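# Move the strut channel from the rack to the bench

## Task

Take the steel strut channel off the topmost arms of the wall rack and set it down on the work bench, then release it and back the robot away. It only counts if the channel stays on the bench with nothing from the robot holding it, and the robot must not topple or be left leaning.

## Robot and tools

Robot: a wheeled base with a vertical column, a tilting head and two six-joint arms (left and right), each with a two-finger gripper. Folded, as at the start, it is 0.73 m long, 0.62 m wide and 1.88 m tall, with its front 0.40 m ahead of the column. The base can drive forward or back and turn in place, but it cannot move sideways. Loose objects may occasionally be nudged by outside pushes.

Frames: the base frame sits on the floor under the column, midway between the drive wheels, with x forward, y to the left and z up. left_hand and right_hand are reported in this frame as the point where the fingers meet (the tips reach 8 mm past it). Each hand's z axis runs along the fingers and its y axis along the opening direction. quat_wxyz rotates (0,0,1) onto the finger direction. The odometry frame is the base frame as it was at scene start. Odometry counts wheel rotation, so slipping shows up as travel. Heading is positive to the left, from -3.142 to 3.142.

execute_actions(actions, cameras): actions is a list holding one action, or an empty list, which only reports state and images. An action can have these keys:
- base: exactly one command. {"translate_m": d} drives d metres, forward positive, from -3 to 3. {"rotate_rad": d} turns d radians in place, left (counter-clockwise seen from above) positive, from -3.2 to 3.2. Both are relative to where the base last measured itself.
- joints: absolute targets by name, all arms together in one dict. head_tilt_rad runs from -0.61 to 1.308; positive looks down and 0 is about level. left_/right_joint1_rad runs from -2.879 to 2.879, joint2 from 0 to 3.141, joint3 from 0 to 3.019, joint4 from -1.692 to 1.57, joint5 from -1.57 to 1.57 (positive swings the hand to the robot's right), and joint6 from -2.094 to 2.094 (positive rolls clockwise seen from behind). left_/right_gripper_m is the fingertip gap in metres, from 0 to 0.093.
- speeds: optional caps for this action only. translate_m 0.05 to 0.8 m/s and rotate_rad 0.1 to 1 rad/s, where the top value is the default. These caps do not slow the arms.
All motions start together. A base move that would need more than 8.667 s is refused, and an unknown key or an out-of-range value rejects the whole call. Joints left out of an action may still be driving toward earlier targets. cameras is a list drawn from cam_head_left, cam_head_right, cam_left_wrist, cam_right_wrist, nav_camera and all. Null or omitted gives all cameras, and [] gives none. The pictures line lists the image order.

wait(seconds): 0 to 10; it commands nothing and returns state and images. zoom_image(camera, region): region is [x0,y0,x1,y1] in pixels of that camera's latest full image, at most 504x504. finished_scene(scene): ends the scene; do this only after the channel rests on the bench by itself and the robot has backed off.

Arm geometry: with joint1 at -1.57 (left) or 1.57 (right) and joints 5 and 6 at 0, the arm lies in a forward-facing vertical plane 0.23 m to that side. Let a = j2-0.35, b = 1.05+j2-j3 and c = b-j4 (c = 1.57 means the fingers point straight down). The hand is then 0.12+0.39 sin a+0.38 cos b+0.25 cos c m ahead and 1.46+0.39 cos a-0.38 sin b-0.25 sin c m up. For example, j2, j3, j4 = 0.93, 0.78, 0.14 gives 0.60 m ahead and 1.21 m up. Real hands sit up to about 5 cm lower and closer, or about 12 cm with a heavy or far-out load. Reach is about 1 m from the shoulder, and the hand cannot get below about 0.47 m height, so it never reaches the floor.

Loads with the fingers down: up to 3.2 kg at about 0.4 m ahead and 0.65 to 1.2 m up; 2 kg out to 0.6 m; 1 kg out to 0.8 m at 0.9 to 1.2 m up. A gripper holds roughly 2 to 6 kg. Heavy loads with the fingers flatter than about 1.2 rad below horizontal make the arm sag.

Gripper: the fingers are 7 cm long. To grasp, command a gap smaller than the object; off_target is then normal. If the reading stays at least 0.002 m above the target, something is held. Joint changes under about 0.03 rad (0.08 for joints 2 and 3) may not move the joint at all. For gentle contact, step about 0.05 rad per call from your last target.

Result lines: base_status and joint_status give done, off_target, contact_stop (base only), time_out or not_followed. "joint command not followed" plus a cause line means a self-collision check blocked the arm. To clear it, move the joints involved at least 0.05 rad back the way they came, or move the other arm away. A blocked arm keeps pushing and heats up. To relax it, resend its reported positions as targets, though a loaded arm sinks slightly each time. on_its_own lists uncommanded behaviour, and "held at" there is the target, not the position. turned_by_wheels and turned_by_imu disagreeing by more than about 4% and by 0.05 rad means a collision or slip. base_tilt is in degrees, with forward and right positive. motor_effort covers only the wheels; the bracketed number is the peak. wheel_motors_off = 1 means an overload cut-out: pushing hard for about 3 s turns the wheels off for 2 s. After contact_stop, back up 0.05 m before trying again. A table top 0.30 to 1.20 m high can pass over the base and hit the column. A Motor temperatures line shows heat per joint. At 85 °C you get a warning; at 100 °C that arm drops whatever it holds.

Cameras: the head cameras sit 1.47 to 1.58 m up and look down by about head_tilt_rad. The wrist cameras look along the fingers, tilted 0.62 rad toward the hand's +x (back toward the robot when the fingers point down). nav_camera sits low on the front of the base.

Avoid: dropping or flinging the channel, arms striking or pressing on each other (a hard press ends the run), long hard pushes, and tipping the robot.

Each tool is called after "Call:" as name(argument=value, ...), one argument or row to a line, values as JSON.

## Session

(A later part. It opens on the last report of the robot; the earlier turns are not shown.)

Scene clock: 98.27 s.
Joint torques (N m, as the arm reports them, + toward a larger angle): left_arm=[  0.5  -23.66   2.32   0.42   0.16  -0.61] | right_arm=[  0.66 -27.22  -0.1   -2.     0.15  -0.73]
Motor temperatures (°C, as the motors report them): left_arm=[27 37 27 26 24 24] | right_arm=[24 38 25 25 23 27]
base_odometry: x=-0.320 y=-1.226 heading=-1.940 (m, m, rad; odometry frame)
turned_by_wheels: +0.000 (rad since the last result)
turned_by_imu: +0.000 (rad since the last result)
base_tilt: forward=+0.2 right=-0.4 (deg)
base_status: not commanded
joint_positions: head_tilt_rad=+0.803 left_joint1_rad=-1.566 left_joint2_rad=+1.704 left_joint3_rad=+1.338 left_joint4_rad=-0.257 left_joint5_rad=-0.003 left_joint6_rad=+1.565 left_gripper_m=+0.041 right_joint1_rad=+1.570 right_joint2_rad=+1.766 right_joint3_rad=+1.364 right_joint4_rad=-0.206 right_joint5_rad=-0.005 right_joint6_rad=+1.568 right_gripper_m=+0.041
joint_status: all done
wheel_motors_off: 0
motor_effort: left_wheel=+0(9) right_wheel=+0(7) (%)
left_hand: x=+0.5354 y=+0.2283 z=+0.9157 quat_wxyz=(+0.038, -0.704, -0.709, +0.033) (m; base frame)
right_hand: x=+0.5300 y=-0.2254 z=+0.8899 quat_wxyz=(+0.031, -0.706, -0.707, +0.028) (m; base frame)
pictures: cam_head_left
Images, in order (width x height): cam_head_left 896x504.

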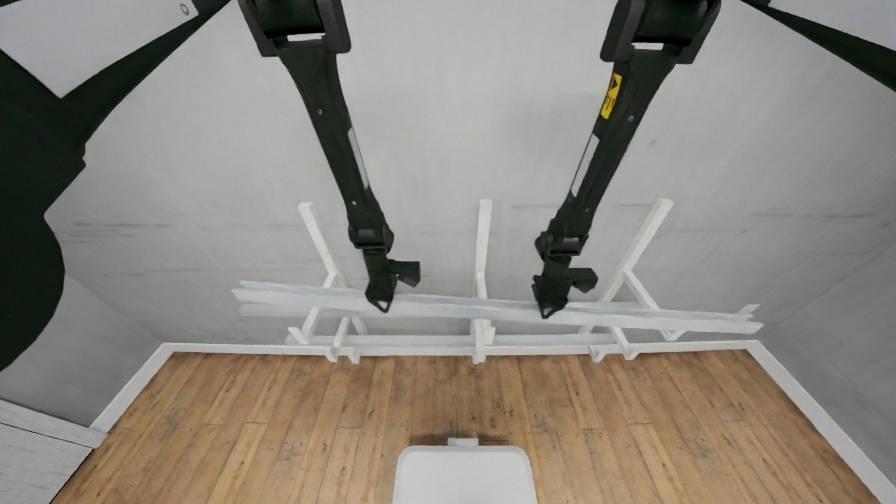

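Right side is heavier. Raise much higher, right a bit more.

Call:
execute_actions(
  actions=[
    {"joints":{"left_joint2_rad":1.25,"left_joint3_rad":1.1,"left_joint4_rad":-0.38,"right_joint2_rad":1.17,"right_joint3_rad":1.08,"right_joint4_rad":-0.42}},
  ],
  cameras=["cam_head_left"],
)

Call:
execute_actions(
  actions=[
    {"base":{"translate_m":-0.9},"speeds":{"translate_m":0.4},"joints":{"head_tilt_rad":0.4}},
  ],
  cameras=[],
)

Call:
execute_actions(
  actions=[
    {"base":{"rotate_rad":3.1},"speeds":{"rotate_rad":0.45}},
  ],
  cameras=["cam_head_left","cam_head_right"],
)

Scene clock: 108.57 s.
Joint torques (N m, as the arm reports them, + toward a larger angle): left_arm=[  0.72 -21.82   4.24   0.6   -0.04  -0.73] | right_arm=[  0.55 -26.86   3.01  -1.95  -0.06  -0.81]
Motor temperatures (°C, as the motors report them): left_arm=[27 39 27 26 24 24] | right_arm=[24 41 25 25 23 27]
base_odometry: x=-0.320 y=-1.226 heading=-1.940 (m, m, rad; odometry frame)
turned_by_wheels: +0.000 (rad since the last result)
turned_by_imu: -0.001 (rad since the last result)
base_tilt: forward=+0.2 right=-0.4 (deg)
base_status: not commanded
joint_positions: head_tilt_rad=+0.803 left_joint1_rad=-1.568 left_joint2_rad=+1.297 left_joint3_rad=+1.081 left_joint4_rad=-0.392 left_joint5_rad=+0.002 left_joint6_rad=+1.579 left_gripper_m=+0.041 right_joint1_rad=+1.568 right_joint2_rad=+1.297 right_joint3_rad=+1.069 right_joint4_rad=-0.375 right_joint5_rad=+0.001 right_joint6_rad=+1.578 right_gripper_m=+0.041
joint_status: all done
wheel_motors_off: 0
motor_effort: left_wheel=+0(5) right_wheel=-2(8) (%)
left_hand: x=+0.5319 y=+0.2257 z=+1.0706 quat_wxyz=(+0.030, -0.709, -0.704, +0.030) (m; base frame)
right_hand: x=+0.5290 y=-0.2271 z=+1.0692 quat_wxyz=(+0.027, -0.710, -0.704, +0.029) (m; base frame)
pictures: cam_head_left
Images, in order (width x height): cam_head_left 896x504.

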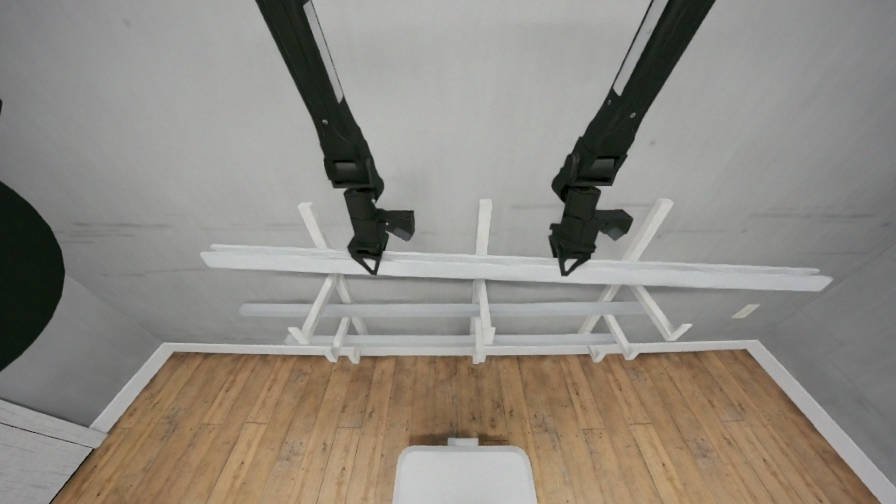

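Scene clock: 112.20 s.
Joint torques (N m, as the arm reports them, + toward a larger angle): left_arm=[  0.64 -22.09   4.53   0.75  -0.05  -0.72] | right_arm=[  0.94 -26.83   3.15  -1.87  -0.07  -0.82]
Motor temperatures (°C, as the motors report them): left_arm=[27 39 28 26 24 24] | right_arm=[24 41 25 25 23 27]
base_odometry: x=+0.004 y=-0.387 heading=-1.941 (m, m, rad; odometry frame)
turned_by_wheels: -0.001 (rad since the last result)
turned_by_imu: -0.001 (rad since the last result)
base_tilt: forward=+0.2 right=-0.5 (deg)
base_status: done
joint_positions: head_tilt_rad=+0.419 left_joint1_rad=-1.568 left_joint2_rad=+1.301 left_joint3_rad=+1.076 left_joint4_rad=-0.397 left_joint5_rad=+0.002 left_joint6_rad=+1.578 left_gripper_m=+0.041 right_joint1_rad=+1.568 right_joint2_rad=+1.299 right_joint3_rad=+1.065 right_joint4_rad=-0.378 right_joint5_rad=+0.001 right_joint6_rad=+1.577 right_gripper_m=+0.041
joint_status: all done
wheel_motors_off: 0
motor_effort: left_wheel=-2(35) right_wheel=+2(38) (%)
left_hand: x=+0.5262 y=+0.2258 z=+1.0688 quat_wxyz=(+0.035, -0.708, -0.704, +0.035) (m; base frame)
right_hand: x=+0.5246 y=-0.2271 z=+1.0681 quat_wxyz=(+0.030, -0.709, -0.704, +0.033) (m; base frame)
pictures: none
No camera images: the call's "cameras" was empty. Leave "cameras" out to get every camera's image.

Scene clock: 119.93 s.
Joint torques (N m, as the arm reports them, + toward a larger angle): left_arm=[  0.93 -22.26   4.65   0.7    0.    -0.66] | right_arm=[  0.89 -26.6    2.82  -1.92  -0.04  -0.73]
Motor temperatures (°C, as the motors report them): left_arm=[27 39 28 26 24 25] | right_arm=[24 42 26 25 23 28]
base_odometry: x=+0.004 y=-0.387 heading=+1.159 (m, m, rad; odometry frame)
turned_by_wheels: +3.100 (rad since the last result)
turned_by_imu: +3.104 (rad since the last result)
base_tilt: forward=+0.3 right=-0.4 (deg)
base_status: done
joint_positions: head_tilt_rad=+0.419 left_joint1_rad=-1.570 left_joint2_rad=+1.301 left_joint3_rad=+1.076 left_joint4_rad=-0.397 left_joint5_rad=+0.001 left_joint6_rad=+1.571 left_gripper_m=+0.041 right_joint1_rad=+1.566 right_joint2_rad=+1.300 right_joint3_rad=+1.070 right_joint4_rad=-0.378 right_joint5_rad=+0.000 right_joint6_rad=+1.571 right_gripper_m=+0.041
joint_status: not commanded
wheel_motors_off: 0
motor_effort: left_wheel=-3(39) right_wheel=+2(49) (%)
left_hand: x=+0.5264 y=+0.2248 z=+1.0687 quat_wxyz=(+0.034, -0.706, -0.706, +0.035) (m; base frame)
right_hand: x=+0.5276 y=-0.2281 z=+1.0682 quat_wxyz=(+0.028, -0.707, -0.706, +0.031) (m; base frame)
pictures: cam_head_left, cam_head_right
Images, in order (width x height): cam_head_left 896x504, cam_head_right 896x504.

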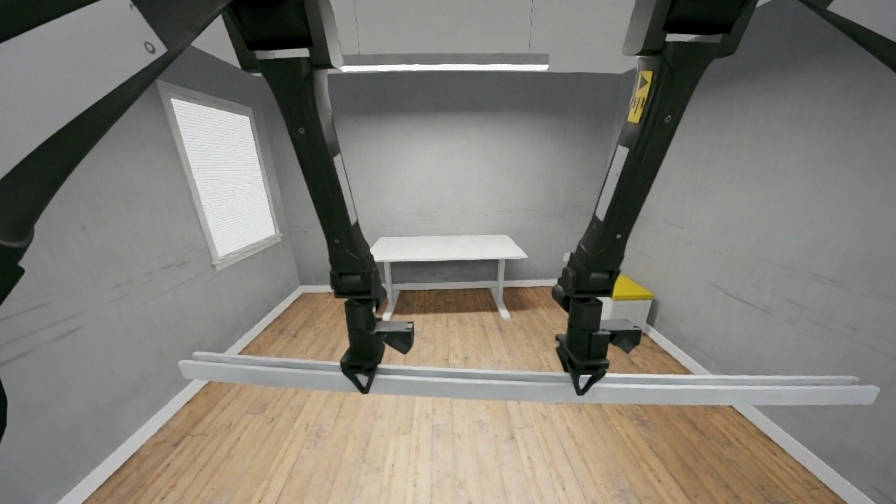

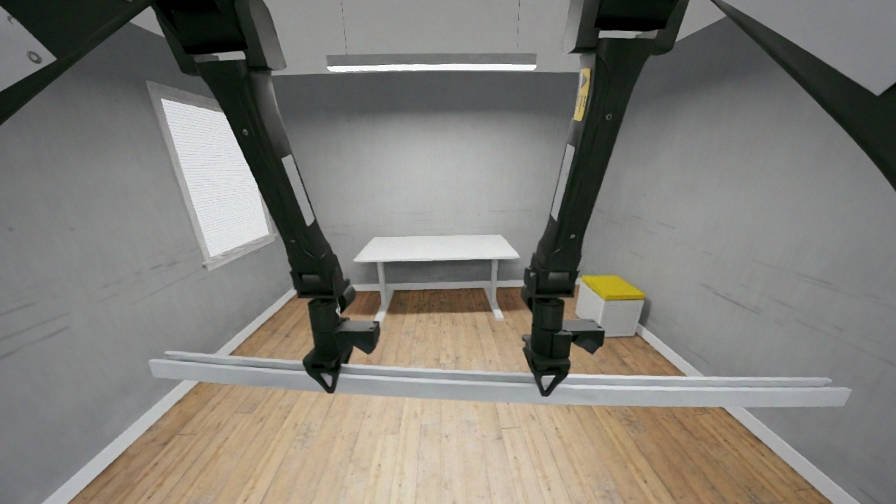

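Call:
execute_actions(
  actions=[
    {"base":{"rotate_rad":0.25},"speeds":{"rotate_rad":0.45},"joints":{"head_tilt_rad":0.7}},
  ],
  cameras=[],
)

Call:
execute_actions(
  actions=[
    {"base":{"translate_m":1.25},"speeds":{"translate_m":0.5}},
  ],
  cameras=[],
)

Call:
execute_actions(
  actions=[
    {"base":{"rotate_rad":-0.22},"speeds":{"rotate_rad":0.45}},
  ],
  cameras=["cam_head_left","cam_head_right"],
)

Scene clock: 130.70 s.
Joint torques (N m, as the arm reports them, + toward a larger angle): left_arm=[  0.78 -22.08   4.64   0.68  -0.01  -0.66] | right_arm=[  0.94 -27.01   2.79  -1.83  -0.04  -0.74]
Motor temperatures (°C, as the motors report them): left_arm=[27 40 28 26 24 25] | right_arm=[24 44 26 25 23 28]
base_odometry: x=+0.004 y=-0.386 heading=+1.409 (m, m, rad; odometry frame)
turned_by_wheels: +0.250 (rad since the last result)
turned_by_imu: +0.249 (rad since the last result)
base_tilt: forward=+0.2 right=-0.4 (deg)
base_status: done
joint_positions: head_tilt_rad=+0.703 left_joint1_rad=-1.570 left_joint2_rad=+1.301 left_joint3_rad=+1.076 left_joint4_rad=-0.395 left_joint5_rad=+0.001 left_joint6_rad=+1.570 left_gripper_m=+0.041 right_joint1_rad=+1.566 right_joint2_rad=+1.300 right_joint3_rad=+1.072 right_joint4_rad=-0.380 right_joint5_rad=+0.001 right_joint6_rad=+1.570 right_gripper_m=+0.041
joint_status: all done
wheel_motors_off: 0
motor_effort: left_wheel=-4(30) right_wheel=+1(26) (%)
left_hand: x=+0.5268 y=+0.2246 z=+1.0687 quat_wxyz=(+0.034, -0.706, -0.707, +0.034) (m; base frame)
right_hand: x=+0.5281 y=-0.2284 z=+1.0683 quat_wxyz=(+0.028, -0.707, -0.706, +0.032) (m; base frame)
pictures: none
No camera images: the call's "cameras" was empty. Leave "cameras" out to get every camera's image.

Scene clock: 134.50 s.
Joint torques (N m, as the arm reports them, + toward a larger angle): left_arm=[  0.74 -22.42   4.71   0.46  -0.02  -0.64] | right_arm=[  0.97 -26.85   2.6   -1.73  -0.06  -0.71]
Motor temperatures (°C, as the motors report them): left_arm=[27 40 28 26 24 25] | right_arm=[24 44 26 25 23 28]
base_odometry: x=+0.206 y=+0.847 heading=+1.409 (m, m, rad; odometry frame)
turned_by_wheels: +0.001 (rad since the last result)
turned_by_imu: +0.000 (rad since the last result)
base_tilt: forward=+0.2 right=-0.3 (deg)
base_status: done
joint_positions: head_tilt_rad=+0.703 left_joint1_rad=-1.570 left_joint2_rad=+1.304 left_joint3_rad=+1.075 left_joint4_rad=-0.389 left_joint5_rad=+0.001 left_joint6_rad=+1.568 left_gripper_m=+0.041 right_joint1_rad=+1.566 right_joint2_rad=+1.302 right_joint3_rad=+1.074 right_joint4_rad=-0.381 right_joint5_rad=+0.001 right_joint6_rad=+1.568 right_gripper_m=+0.041
joint_status: not commanded
wheel_motors_off: 0
motor_effort: left_wheel=+2(54) right_wheel=-1(52) (%)
left_hand: x=+0.5264 y=+0.2246 z=+1.0672 quat_wxyz=(+0.033, -0.705, -0.707, +0.034) (m; base frame)
right_hand: x=+0.5286 y=-0.2284 z=+1.0679 quat_wxyz=(+0.028, -0.706, -0.706, +0.032) (m; base frame)
pictures: none
No camera images: the call's "cameras" was empty. Leave "cameras" out to get every camera's image.

Scene clock: 135.87 s.
Joint torques (N m, as the arm reports them, + toward a larger angle): left_arm=[  1.32 -22.52   4.68   0.49   0.06  -0.66] | right_arm=[  1.61 -27.13   3.1   -1.79   0.05  -0.75]
Motor temperatures (°C, as the motors report them): left_arm=[27 40 28 26 24 25] | right_arm=[24 44 26 25 23 28]
base_odometry: x=+0.206 y=+0.848 heading=+1.190 (m, m, rad; odometry frame)
turned_by_wheels: -0.219 (rad since the last result)
turned_by_imu: -0.217 (rad since the last result)
base_tilt: forward=+0.3 right=-0.5 (deg)
base_status: done
joint_positions: head_tilt_rad=+0.703 left_joint1_rad=-1.577 left_joint2_rad=+1.304 left_joint3_rad=+1.075 left_joint4_rad=-0.390 left_joint5_rad=-0.001 left_joint6_rad=+1.572 left_gripper_m=+0.041 right_joint1_rad=+1.559 right_joint2_rad=+1.302 right_joint3_rad=+1.067 right_joint4_rad=-0.381 right_joint5_rad=-0.002 right_joint6_rad=+1.572 right_gripper_m=+0.041
joint_status: not commanded
wheel_motors_off: 0
motor_effort: left_wheel=+0(41) right_wheel=-2(45) (%)
left_hand: x=+0.5261 y=+0.2211 z=+1.0673 quat_wxyz=(+0.032, -0.708, -0.705, +0.035) (m; base frame)
right_hand: x=+0.5244 y=-0.2317 z=+1.0673 quat_wxyz=(+0.030, -0.709, -0.704, +0.035) (m; base frame)
pictures: cam_head_left, cam_head_right
Images, in order (width x height): cam_head_left 896x504, cam_head_right 896x504.

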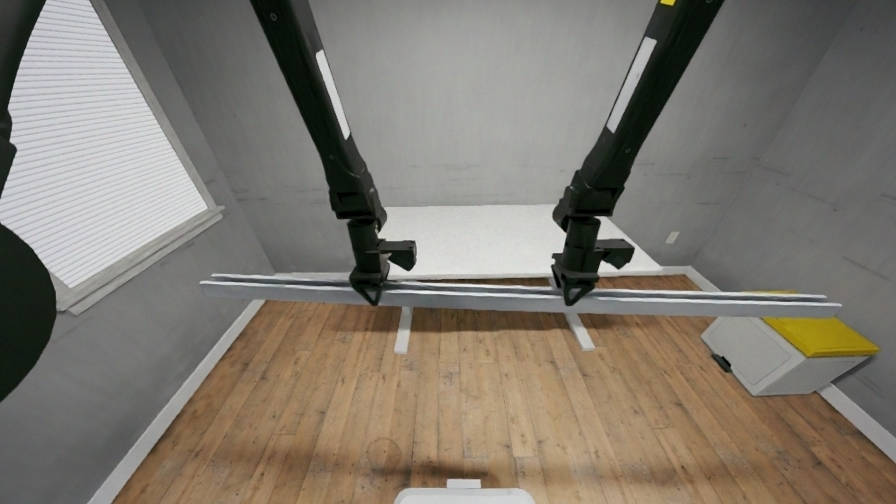

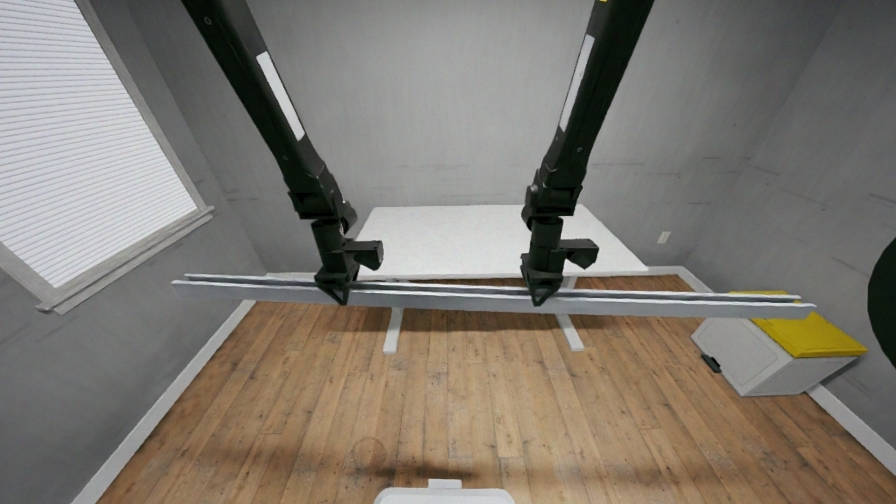

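Call:
execute_actions(
  actions=[
    {"base":{"translate_m":0.58},"speeds":{"translate_m":0.35},"joints":{"head_tilt_rad":0.8}},
  ],
  cameras=["cam_head_left"],
)

Scene clock: 144.67 s.
Joint torques (N m, as the arm reports them, + toward a larger angle): left_arm=[  1.23 -22.51   4.72   0.41   0.06  -0.61] | right_arm=[  1.44 -27.31   2.67  -1.79   0.03  -0.69]
Motor temperatures (°C, as the motors report them): left_arm=[27 40 28 26 24 25] | right_arm=[24 45 26 25 23 28]
base_odometry: x=+0.422 y=+1.386 heading=+1.190 (m, m, rad; odometry frame)
turned_by_wheels: -0.001 (rad since the last result)
turned_by_imu: -0.002 (rad since the last result)
base_tilt: forward=+0.1 right=-0.4 (deg)
base_status: done
joint_positions: head_tilt_rad=+0.802 left_joint1_rad=-1.577 left_joint2_rad=+1.306 left_joint3_rad=+1.075 left_joint4_rad=-0.387 left_joint5_rad=-0.001 left_joint6_rad=+1.565 left_gripper_m=+0.041 right_joint1_rad=+1.559 right_joint2_rad=+1.303 right_joint3_rad=+1.074 right_joint4_rad=-0.381 right_joint5_rad=-0.002 right_joint6_rad=+1.565 right_gripper_m=+0.041
joint_status: all done
wheel_motors_off: 0
motor_effort: left_wheel=-1(46) right_wheel=+2(53) (%)
left_hand: x=+0.5262 y=+0.2210 z=+1.0666 quat_wxyz=(+0.032, -0.706, -0.707, +0.035) (m; base frame)
right_hand: x=+0.5280 y=-0.2318 z=+1.0674 quat_wxyz=(+0.028, -0.707, -0.706, +0.033) (m; base frame)
pictures: cam_head_left
Images, in order (width x height): cam_head_left 896x504.

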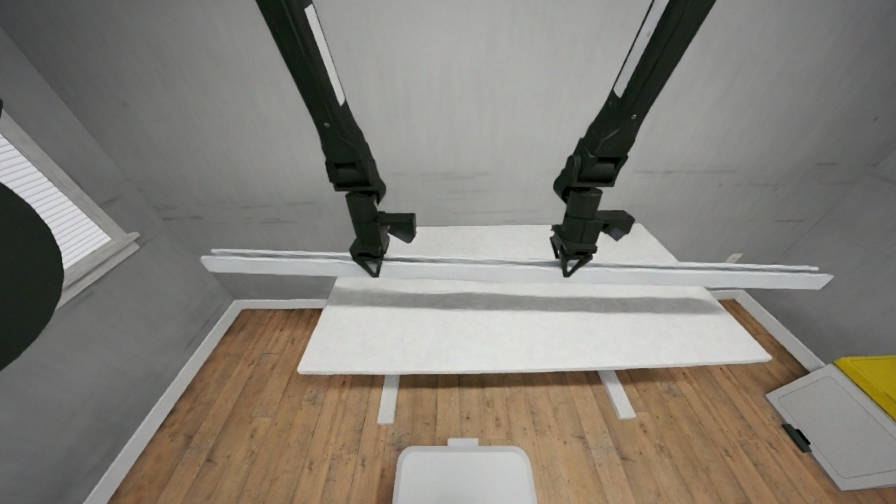

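Good position; this bench is lower. Lower in steps.

Call:
execute_actions(
  actions=[
    {"joints":{"left_joint2_rad":1.55,"left_joint3_rad":1.2,"left_joint4_rad":-0.22,"right_joint2_rad":1.5,"right_joint3_rad":1.17,"right_joint4_rad":-0.22}},
  ],
  cameras=["cam_head_left"],
)

Call:
execute_actions(
  actions=[
    {"joints":{"left_joint2_rad":1.75,"left_joint3_rad":1.35,"left_joint4_rad":-0.17,"right_joint2_rad":1.7,"right_joint3_rad":1.32,"right_joint4_rad":-0.17}},
  ],
  cameras=["cam_head_left"],
)

Scene clock: 153.53 s.
Joint torques (N m, as the arm reports them, + toward a larger angle): left_arm=[  1.24 -24.46   2.19   0.12   0.24  -0.52] | right_arm=[  1.48 -28.9   -1.24  -1.32   0.01  -0.58]
Motor temperatures (°C, as the motors report them): left_arm=[27 41 29 26 24 25] | right_arm=[24 46 26 25 23 28]
base_odometry: x=+0.422 y=+1.386 heading=+1.190 (m, m, rad; odometry frame)
turned_by_wheels: +0.000 (rad since the last result)
turned_by_imu: -0.001 (rad since the last result)
base_tilt: forward=+0.2 right=-0.5 (deg)
base_status: not commanded
joint_positions: head_tilt_rad=+0.802 left_joint1_rad=-1.577 left_joint2_rad=+1.630 left_joint3_rad=+1.180 left_joint4_rad=-0.221 left_joint5_rad=-0.005 left_joint6_rad=+1.556 left_gripper_m=+0.041 right_joint1_rad=+1.559 right_joint2_rad=+1.653 right_joint3_rad=+1.193 right_joint4_rad=-0.193 right_joint5_rad=-0.001 right_joint6_rad=+1.555 right_gripper_m=+0.041
joint_status: right_joint2_rad off_target (ended at +1.653, target +1.500); the others done
wheel_motors_off: 0
motor_effort: left_wheel=-2(6) right_wheel=+4(5) (%)
left_hand: x=+0.4850 y=+0.2212 z=+0.9410 quat_wxyz=(+0.052, -0.701, -0.709, +0.052) (m; base frame)
right_hand: x=+0.4876 y=-0.2331 z=+0.9315 quat_wxyz=(+0.043, -0.702, -0.709, +0.049) (m; base frame)
pictures: cam_head_left
Images, in order (width x height): cam_head_left 896x504.

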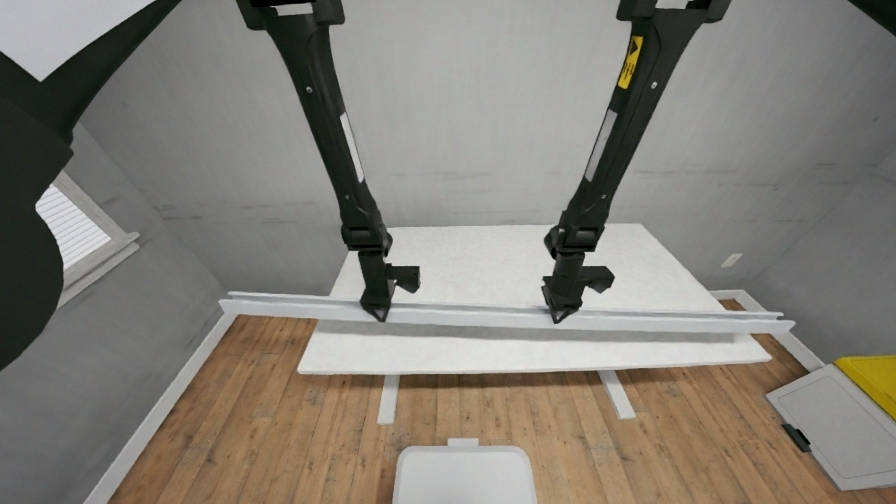

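Scene clock: 154.87 s.
Joint torques (N m, as the arm reports them, + toward a larger angle): left_arm=[  0.99 -22.92   1.39   0.32   0.17  -0.6 ] | right_arm=[  1.22 -26.94  -0.89  -1.57  -0.03  -0.65]
Motor temperatures (°C, as the motors report them): left_arm=[27 41 28 26 24 25] | right_arm=[24 46 26 25 23 28]
base_odometry: x=+0.422 y=+1.386 heading=+1.190 (m, m, rad; odometry frame)
turned_by_wheels: +0.000 (rad since the last result)
turned_by_imu: +0.000 (rad since the last result)
base_tilt: forward=+0.3 right=-0.4 (deg)
base_status: not commanded
joint_positions: head_tilt_rad=+0.802 left_joint1_rad=-1.577 left_joint2_rad=+1.806 left_joint3_rad=+1.338 left_joint4_rad=-0.174 left_joint5_rad=-0.003 left_joint6_rad=+1.564 left_gripper_m=+0.041 right_joint1_rad=+1.559 right_joint2_rad=+1.823 right_joint3_rad=+1.337 right_joint4_rad=-0.138 right_joint5_rad=+0.001 right_joint6_rad=+1.563 right_gripper_m=+0.041
joint_status: all done
wheel_motors_off: 0
motor_effort: left_wheel=-3(6) right_wheel=+2(5) (%)
left_hand: x=+0.4985 y=+0.2205 z=+0.8734 quat_wxyz=(+0.041, -0.705, -0.707, +0.042) (m; base frame)
right_hand: x=+0.4964 y=-0.2341 z=+0.8659 quat_wxyz=(+0.032, -0.706, -0.707, +0.039) (m; base frame)
pictures: cam_head_left
Images, in order (width x height): cam_head_left 896x504.

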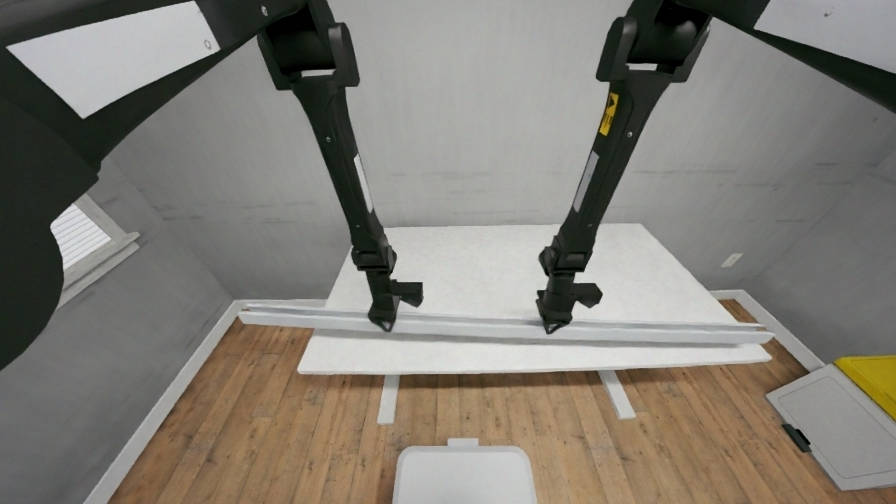

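Call:
execute_actions(
  actions=[
    {"joints":{"left_joint2_rad":1.9,"left_joint3_rad":1.5,"left_joint4_rad":-0.1,"right_joint2_rad":1.85,"right_joint3_rad":1.47,"right_joint4_rad":-0.1}},
  ],
  cameras=["cam_head_left"],
)

Scene clock: 161.63 s.
Joint torques (N m, as the arm reports them, + toward a larger angle): left_arm=[  1.19 -23.3    1.39   0.49   0.16  -0.61] | right_arm=[  1.49 -27.51  -0.89  -1.17  -0.05  -0.67]
Motor temperatures (°C, as the motors report them): left_arm=[27 41 28 26 24 25] | right_arm=[24 46 26 25 23 28]
base_odometry: x=+0.422 y=+1.386 heading=+1.190 (m, m, rad; odometry frame)
turned_by_wheels: +0.000 (rad since the last result)
turned_by_imu: -0.001 (rad since the last result)
base_tilt: forward=+0.2 right=-0.5 (deg)
base_status: not commanded
joint_positions: head_tilt_rad=+0.802 left_joint1_rad=-1.577 left_joint2_rad=+1.957 left_joint3_rad=+1.489 left_joint4_rad=-0.107 left_joint5_rad=-0.003 left_joint6_rad=+1.565 left_gripper_m=+0.041 right_joint1_rad=+1.559 right_joint2_rad=+1.976 right_joint3_rad=+1.487 right_joint4_rad=-0.073 right_joint5_rad=+0.001 right_joint6_rad=+1.565 right_gripper_m=+0.041
joint_status: all done
wheel_motors_off: 0
motor_effort: left_wheel=-3(4) right_wheel=+3(4) (%)
left_hand: x=+0.5169 y=+0.2204 z=+0.8139 quat_wxyz=(+0.018, -0.706, -0.708, +0.019) (m; base frame)
right_hand: x=+0.5117 y=-0.2349 z=+0.8063 quat_wxyz=(+0.010, -0.707, -0.707, +0.018) (m; base frame)
pictures: cam_head_left
Images, in order (width x height): cam_head_left 896x504.

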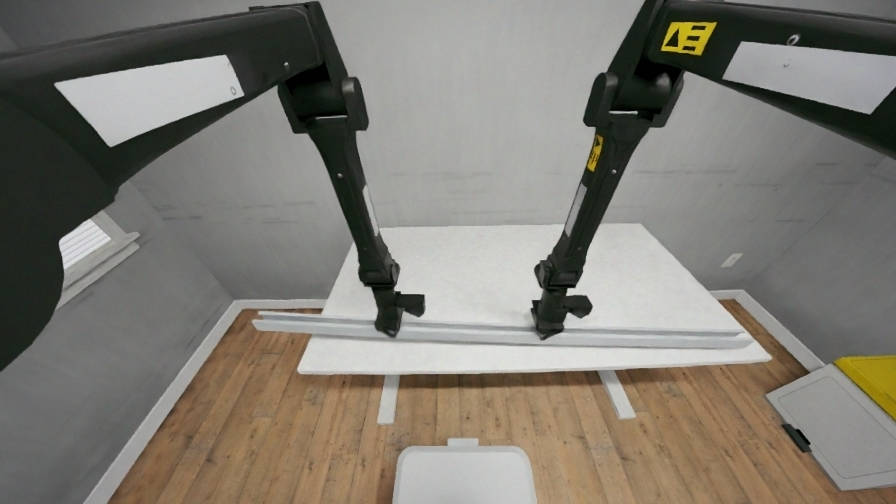

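Call:
execute_actions(
  actions=[
    {"joints":{"left_joint2_rad":2.02,"left_joint3_rad":1.62,"left_joint4_rad":-0.08,"right_joint2_rad":1.97,"right_joint3_rad":1.59,"right_joint4_rad":-0.08}},
  ],
  cameras=["cam_head_left"],
)

Scene clock: 167.93 s.
Joint torques (N m, as the arm reports them, + toward a larger angle): left_arm=[  1.17 -23.83   1.26   0.36   0.03  -0.51] | right_arm=[  1.38 -25.92  -0.36  -0.67  -0.15  -0.53]
Motor temperatures (°C, as the motors report them): left_arm=[27 41 28 26 24 25] | right_arm=[24 46 26 25 23 28]
base_odometry: x=+0.422 y=+1.386 heading=+1.190 (m, m, rad; odometry frame)
turned_by_wheels: +0.000 (rad since the last result)
turned_by_imu: +0.000 (rad since the last result)
base_tilt: forward=+0.2 right=-0.3 (deg)
base_status: not commanded
joint_positions: head_tilt_rad=+0.802 left_joint1_rad=-1.577 left_joint2_rad=+2.086 left_joint3_rad=+1.610 left_joint4_rad=-0.082 left_joint5_rad=+0.000 left_joint6_rad=+1.553 left_gripper_m=+0.041 right_joint1_rad=+1.559 right_joint2_rad=+2.081 right_joint3_rad=+1.602 right_joint4_rad=-0.064 right_joint5_rad=+0.004 right_joint6_rad=+1.552 right_gripper_m=+0.041
joint_status: all done
wheel_motors_off: 0
motor_effort: left_wheel=-3(5) right_wheel=+3(3) (%)
left_hand: x=+0.5127 y=+0.2196 z=+0.7643 quat_wxyz=(+0.011, -0.702, -0.712, +0.014) (m; base frame)
right_hand: x=+0.5155 y=-0.2358 z=+0.7661 quat_wxyz=(+0.002, -0.702, -0.712, +0.012) (m; base frame)
pictures: cam_head_left
Images, in order (width x height): cam_head_left 896x504.

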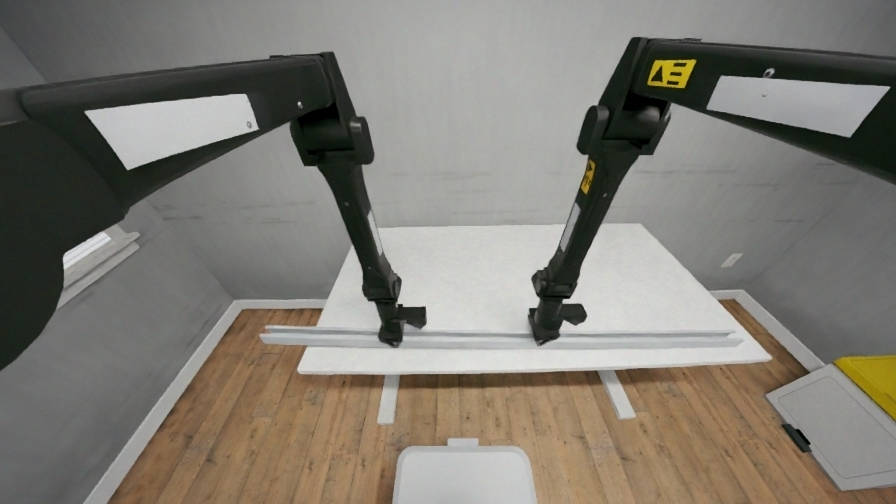

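Right end touching; nearly down. A little more then release.

Call:
execute_actions(
  actions=[
    {"joints":{"left_joint2_rad":2.08,"left_joint3_rad":1.67,"right_joint2_rad":2.03,"right_joint3_rad":1.64}},
  ],
  cameras=[],
)

Call:
execute_actions(
  actions=[
    {"joints":{"left_gripper_m":0.09,"right_gripper_m":0.09}},
  ],
  cameras=["cam_head_left"],
)

Call:
execute_actions(
  actions=[
    {"joints":{"left_joint2_rad":1.75,"left_joint3_rad":1.45,"left_joint4_rad":-0.17,"right_joint2_rad":1.75,"right_joint3_rad":1.45,"right_joint4_rad":-0.17}},
  ],
  cameras=[],
)

Call:
execute_actions(
  actions=[
    {"base":{"translate_m":-0.7}},
  ],
  cameras=["cam_head_left"],
)

Scene clock: 181.93 s.
Joint torques (N m, as the arm reports them, + toward a larger angle): left_arm=[  1.11 -22.96   0.73   0.31  -0.03  -0.44] | right_arm=[  1.49 -24.04   0.32  -0.45  -0.19  -0.44]
Motor temperatures (°C, as the motors report them): left_arm=[27 42 28 26 24 25] | right_arm=[24 47 25 25 23 28]
base_odometry: x=+0.422 y=+1.386 heading=+1.190 (m, m, rad; odometry frame)
turned_by_wheels: +0.000 (rad since the last result)
turned_by_imu: +0.000 (rad since the last result)
base_tilt: forward=+0.3 right=-0.4 (deg)
base_status: not commanded
joint_positions: head_tilt_rad=+0.802 left_joint1_rad=-1.577 left_joint2_rad=+2.144 left_joint3_rad=+1.666 left_joint4_rad=-0.079 left_joint5_rad=+0.002 left_joint6_rad=+1.546 left_gripper_m=+0.041 right_joint1_rad=+1.559 right_joint2_rad=+2.117 right_joint3_rad=+1.642 right_joint4_rad=-0.068 right_joint5_rad=+0.005 right_joint6_rad=+1.545 right_gripper_m=+0.041
joint_status: all done
wheel_motors_off: 0
motor_effort: left_wheel=-3(4) right_wheel=+4(4) (%)
left_hand: x=+0.5078 y=+0.2192 z=+0.7422 quat_wxyz=(+0.010, -0.699, -0.715, +0.014) (m; base frame)
right_hand: x=+0.5147 y=-0.2360 z=+0.7526 quat_wxyz=(+0.002, -0.700, -0.714, +0.012) (m; base frame)
pictures: none
No camera images: the call's "cameras" was empty. Leave "cameras" out to get every camera's image.

Scene clock: 183.07 s.
Joint torques (N m, as the arm reports them, + toward a larger angle): left_arm=[  1.12 -20.94   1.19   0.53  -0.02  -0.21] | right_arm=[  1.36 -18.06   1.28  -0.06  -0.11  -0.05]
Motor temperatures (°C, as the motors report them): left_arm=[27 42 28 26 24 25] | right_arm=[24 46 25 25 23 28]
base_odometry: x=+0.422 y=+1.386 heading=+1.190 (m, m, rad; odometry frame)
turned_by_wheels: +0.000 (rad since the last result)
turned_by_imu: +0.000 (rad since the last result)
base_tilt: forward=+0.0 right=-0.5 (deg)
base_status: not commanded
joint_positions: head_tilt_rad=+0.802 left_joint1_rad=-1.577 left_joint2_rad=+2.108 left_joint3_rad=+1.665 left_joint4_rad=-0.086 left_joint5_rad=+0.001 left_joint6_rad=+1.518 left_gripper_m=+0.090 right_joint1_rad=+1.559 right_joint2_rad=+2.025 right_joint3_rad=+1.641 right_joint4_rad=-0.075 right_joint5_rad=+0.003 right_joint6_rad=+1.510 right_gripper_m=+0.090
joint_status: all done
wheel_motors_off: 0
motor_effort: left_wheel=-2(3) right_wheel=+2(9) (%)
left_hand: x=+0.5311 y=+0.2193 z=+0.7564 quat_wxyz=(+0.000, -0.689, -0.725, +0.004) (m; base frame)
right_hand: x=+0.5755 y=-0.2353 z=+0.7912 quat_wxyz=(-0.028, -0.687, -0.726, -0.018) (m; base frame)
pictures: cam_head_left
Images, in order (width x height): cam_head_left 896x504.

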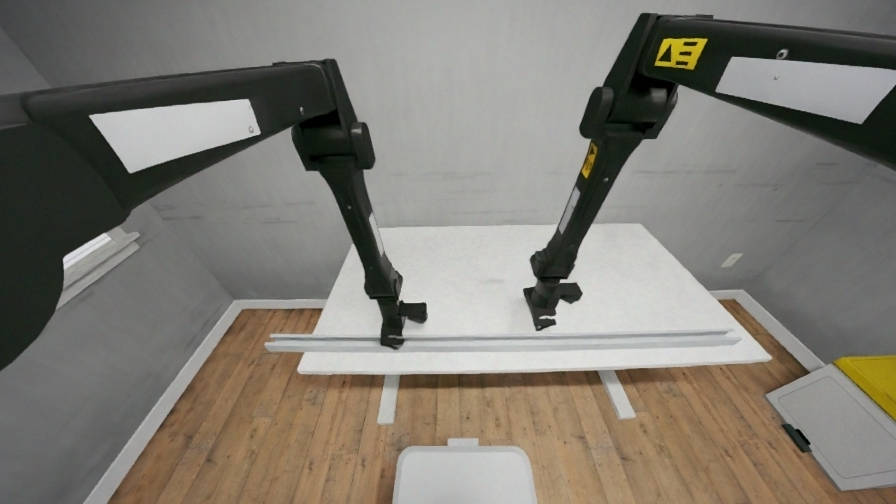

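Scene clock: 184.43 s.
Joint torques (N m, as the arm reports them, + toward a larger angle): left_arm=[  1.24 -19.1    1.74   0.49  -0.02  -0.18] | right_arm=[  1.34 -18.11   1.73   0.17  -0.13  -0.04]
Motor temperatures (°C, as the motors report them): left_arm=[27 42 28 26 24 25] | right_arm=[24 46 25 25 23 28]
base_odometry: x=+0.422 y=+1.386 heading=+1.190 (m, m, rad; odometry frame)
turned_by_wheels: +0.000 (rad since the last result)
turned_by_imu: +0.000 (rad since the last result)
base_tilt: forward=+0.2 right=-0.6 (deg)
base_status: not commanded
joint_positions: head_tilt_rad=+0.802 left_joint1_rad=-1.577 left_joint2_rad=+1.732 left_joint3_rad=+1.458 left_joint4_rad=-0.170 left_joint5_rad=+0.001 left_joint6_rad=+1.513 left_gripper_m=+0.090 right_joint1_rad=+1.559 right_joint2_rad=+1.731 right_joint3_rad=+1.455 right_joint4_rad=-0.170 right_joint5_rad=+0.003 right_joint6_rad=+1.509 right_gripper_m=+0.090
joint_status: all done
wheel_motors_off: 0
motor_effort: left_wheel=-2(3) right_wheel=+3(4) (%)
left_hand: x=+0.6158 y=+0.2198 z=+0.9116 quat_wxyz=(-0.031, -0.687, -0.726, -0.025) (m; base frame)
right_hand: x=+0.6144 y=-0.2344 z=+0.9117 quat_wxyz=(-0.032, -0.687, -0.726, -0.022) (m; base frame)
pictures: none
No camera images: the call's "cameras" was empty. Leave "cameras" out to get every camera's image.

Scene clock: 187.33 s.
Joint torques (N m, as the arm reports them, + toward a larger angle): left_arm=[  1.12 -19.6    2.     0.48  -0.02  -0.19] | right_arm=[  1.32 -18.22   2.18   0.16  -0.1   -0.06]
Motor temperatures (°C, as the motors report them): left_arm=[27 42 28 26 24 25] | right_arm=[24 45 25 25 23 28]
base_odometry: x=+0.161 y=+0.736 heading=+1.189 (m, m, rad; odometry frame)
turned_by_wheels: -0.001 (rad since the last result)
turned_by_imu: -0.001 (rad since the last result)
base_tilt: forward=+0.2 right=-0.4 (deg)
base_status: done
joint_positions: head_tilt_rad=+0.803 left_joint1_rad=-1.577 left_joint2_rad=+1.736 left_joint3_rad=+1.454 left_joint4_rad=-0.170 left_joint5_rad=+0.001 left_joint6_rad=+1.513 left_gripper_m=+0.090 right_joint1_rad=+1.560 right_joint2_rad=+1.736 right_joint3_rad=+1.448 right_joint4_rad=-0.170 right_joint5_rad=+0.003 right_joint6_rad=+1.509 right_gripper_m=+0.090
joint_status: not commanded
wheel_motors_off: 0
motor_effort: left_wheel=-1(43) right_wheel=+2(51) (%)
left_hand: x=+0.6115 y=+0.2201 z=+0.9095 quat_wxyz=(-0.028, -0.687, -0.726, -0.022) (m; base frame)
right_hand: x=+0.6077 y=-0.2338 z=+0.9089 quat_wxyz=(-0.028, -0.687, -0.726, -0.018) (m; base frame)
pictures: cam_head_left
Images, in order (width x height): cam_head_left 896x504.

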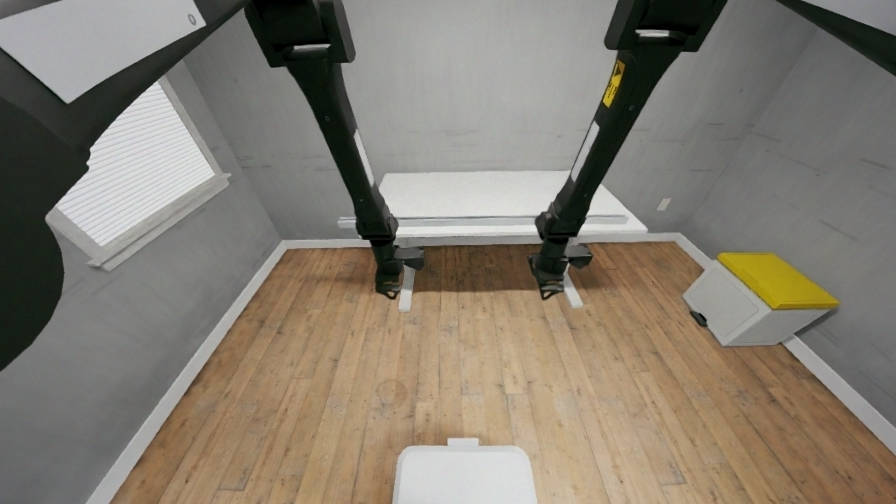

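Call:
finished_scene(
  scene=2,
)

The scene is finished: the task was done.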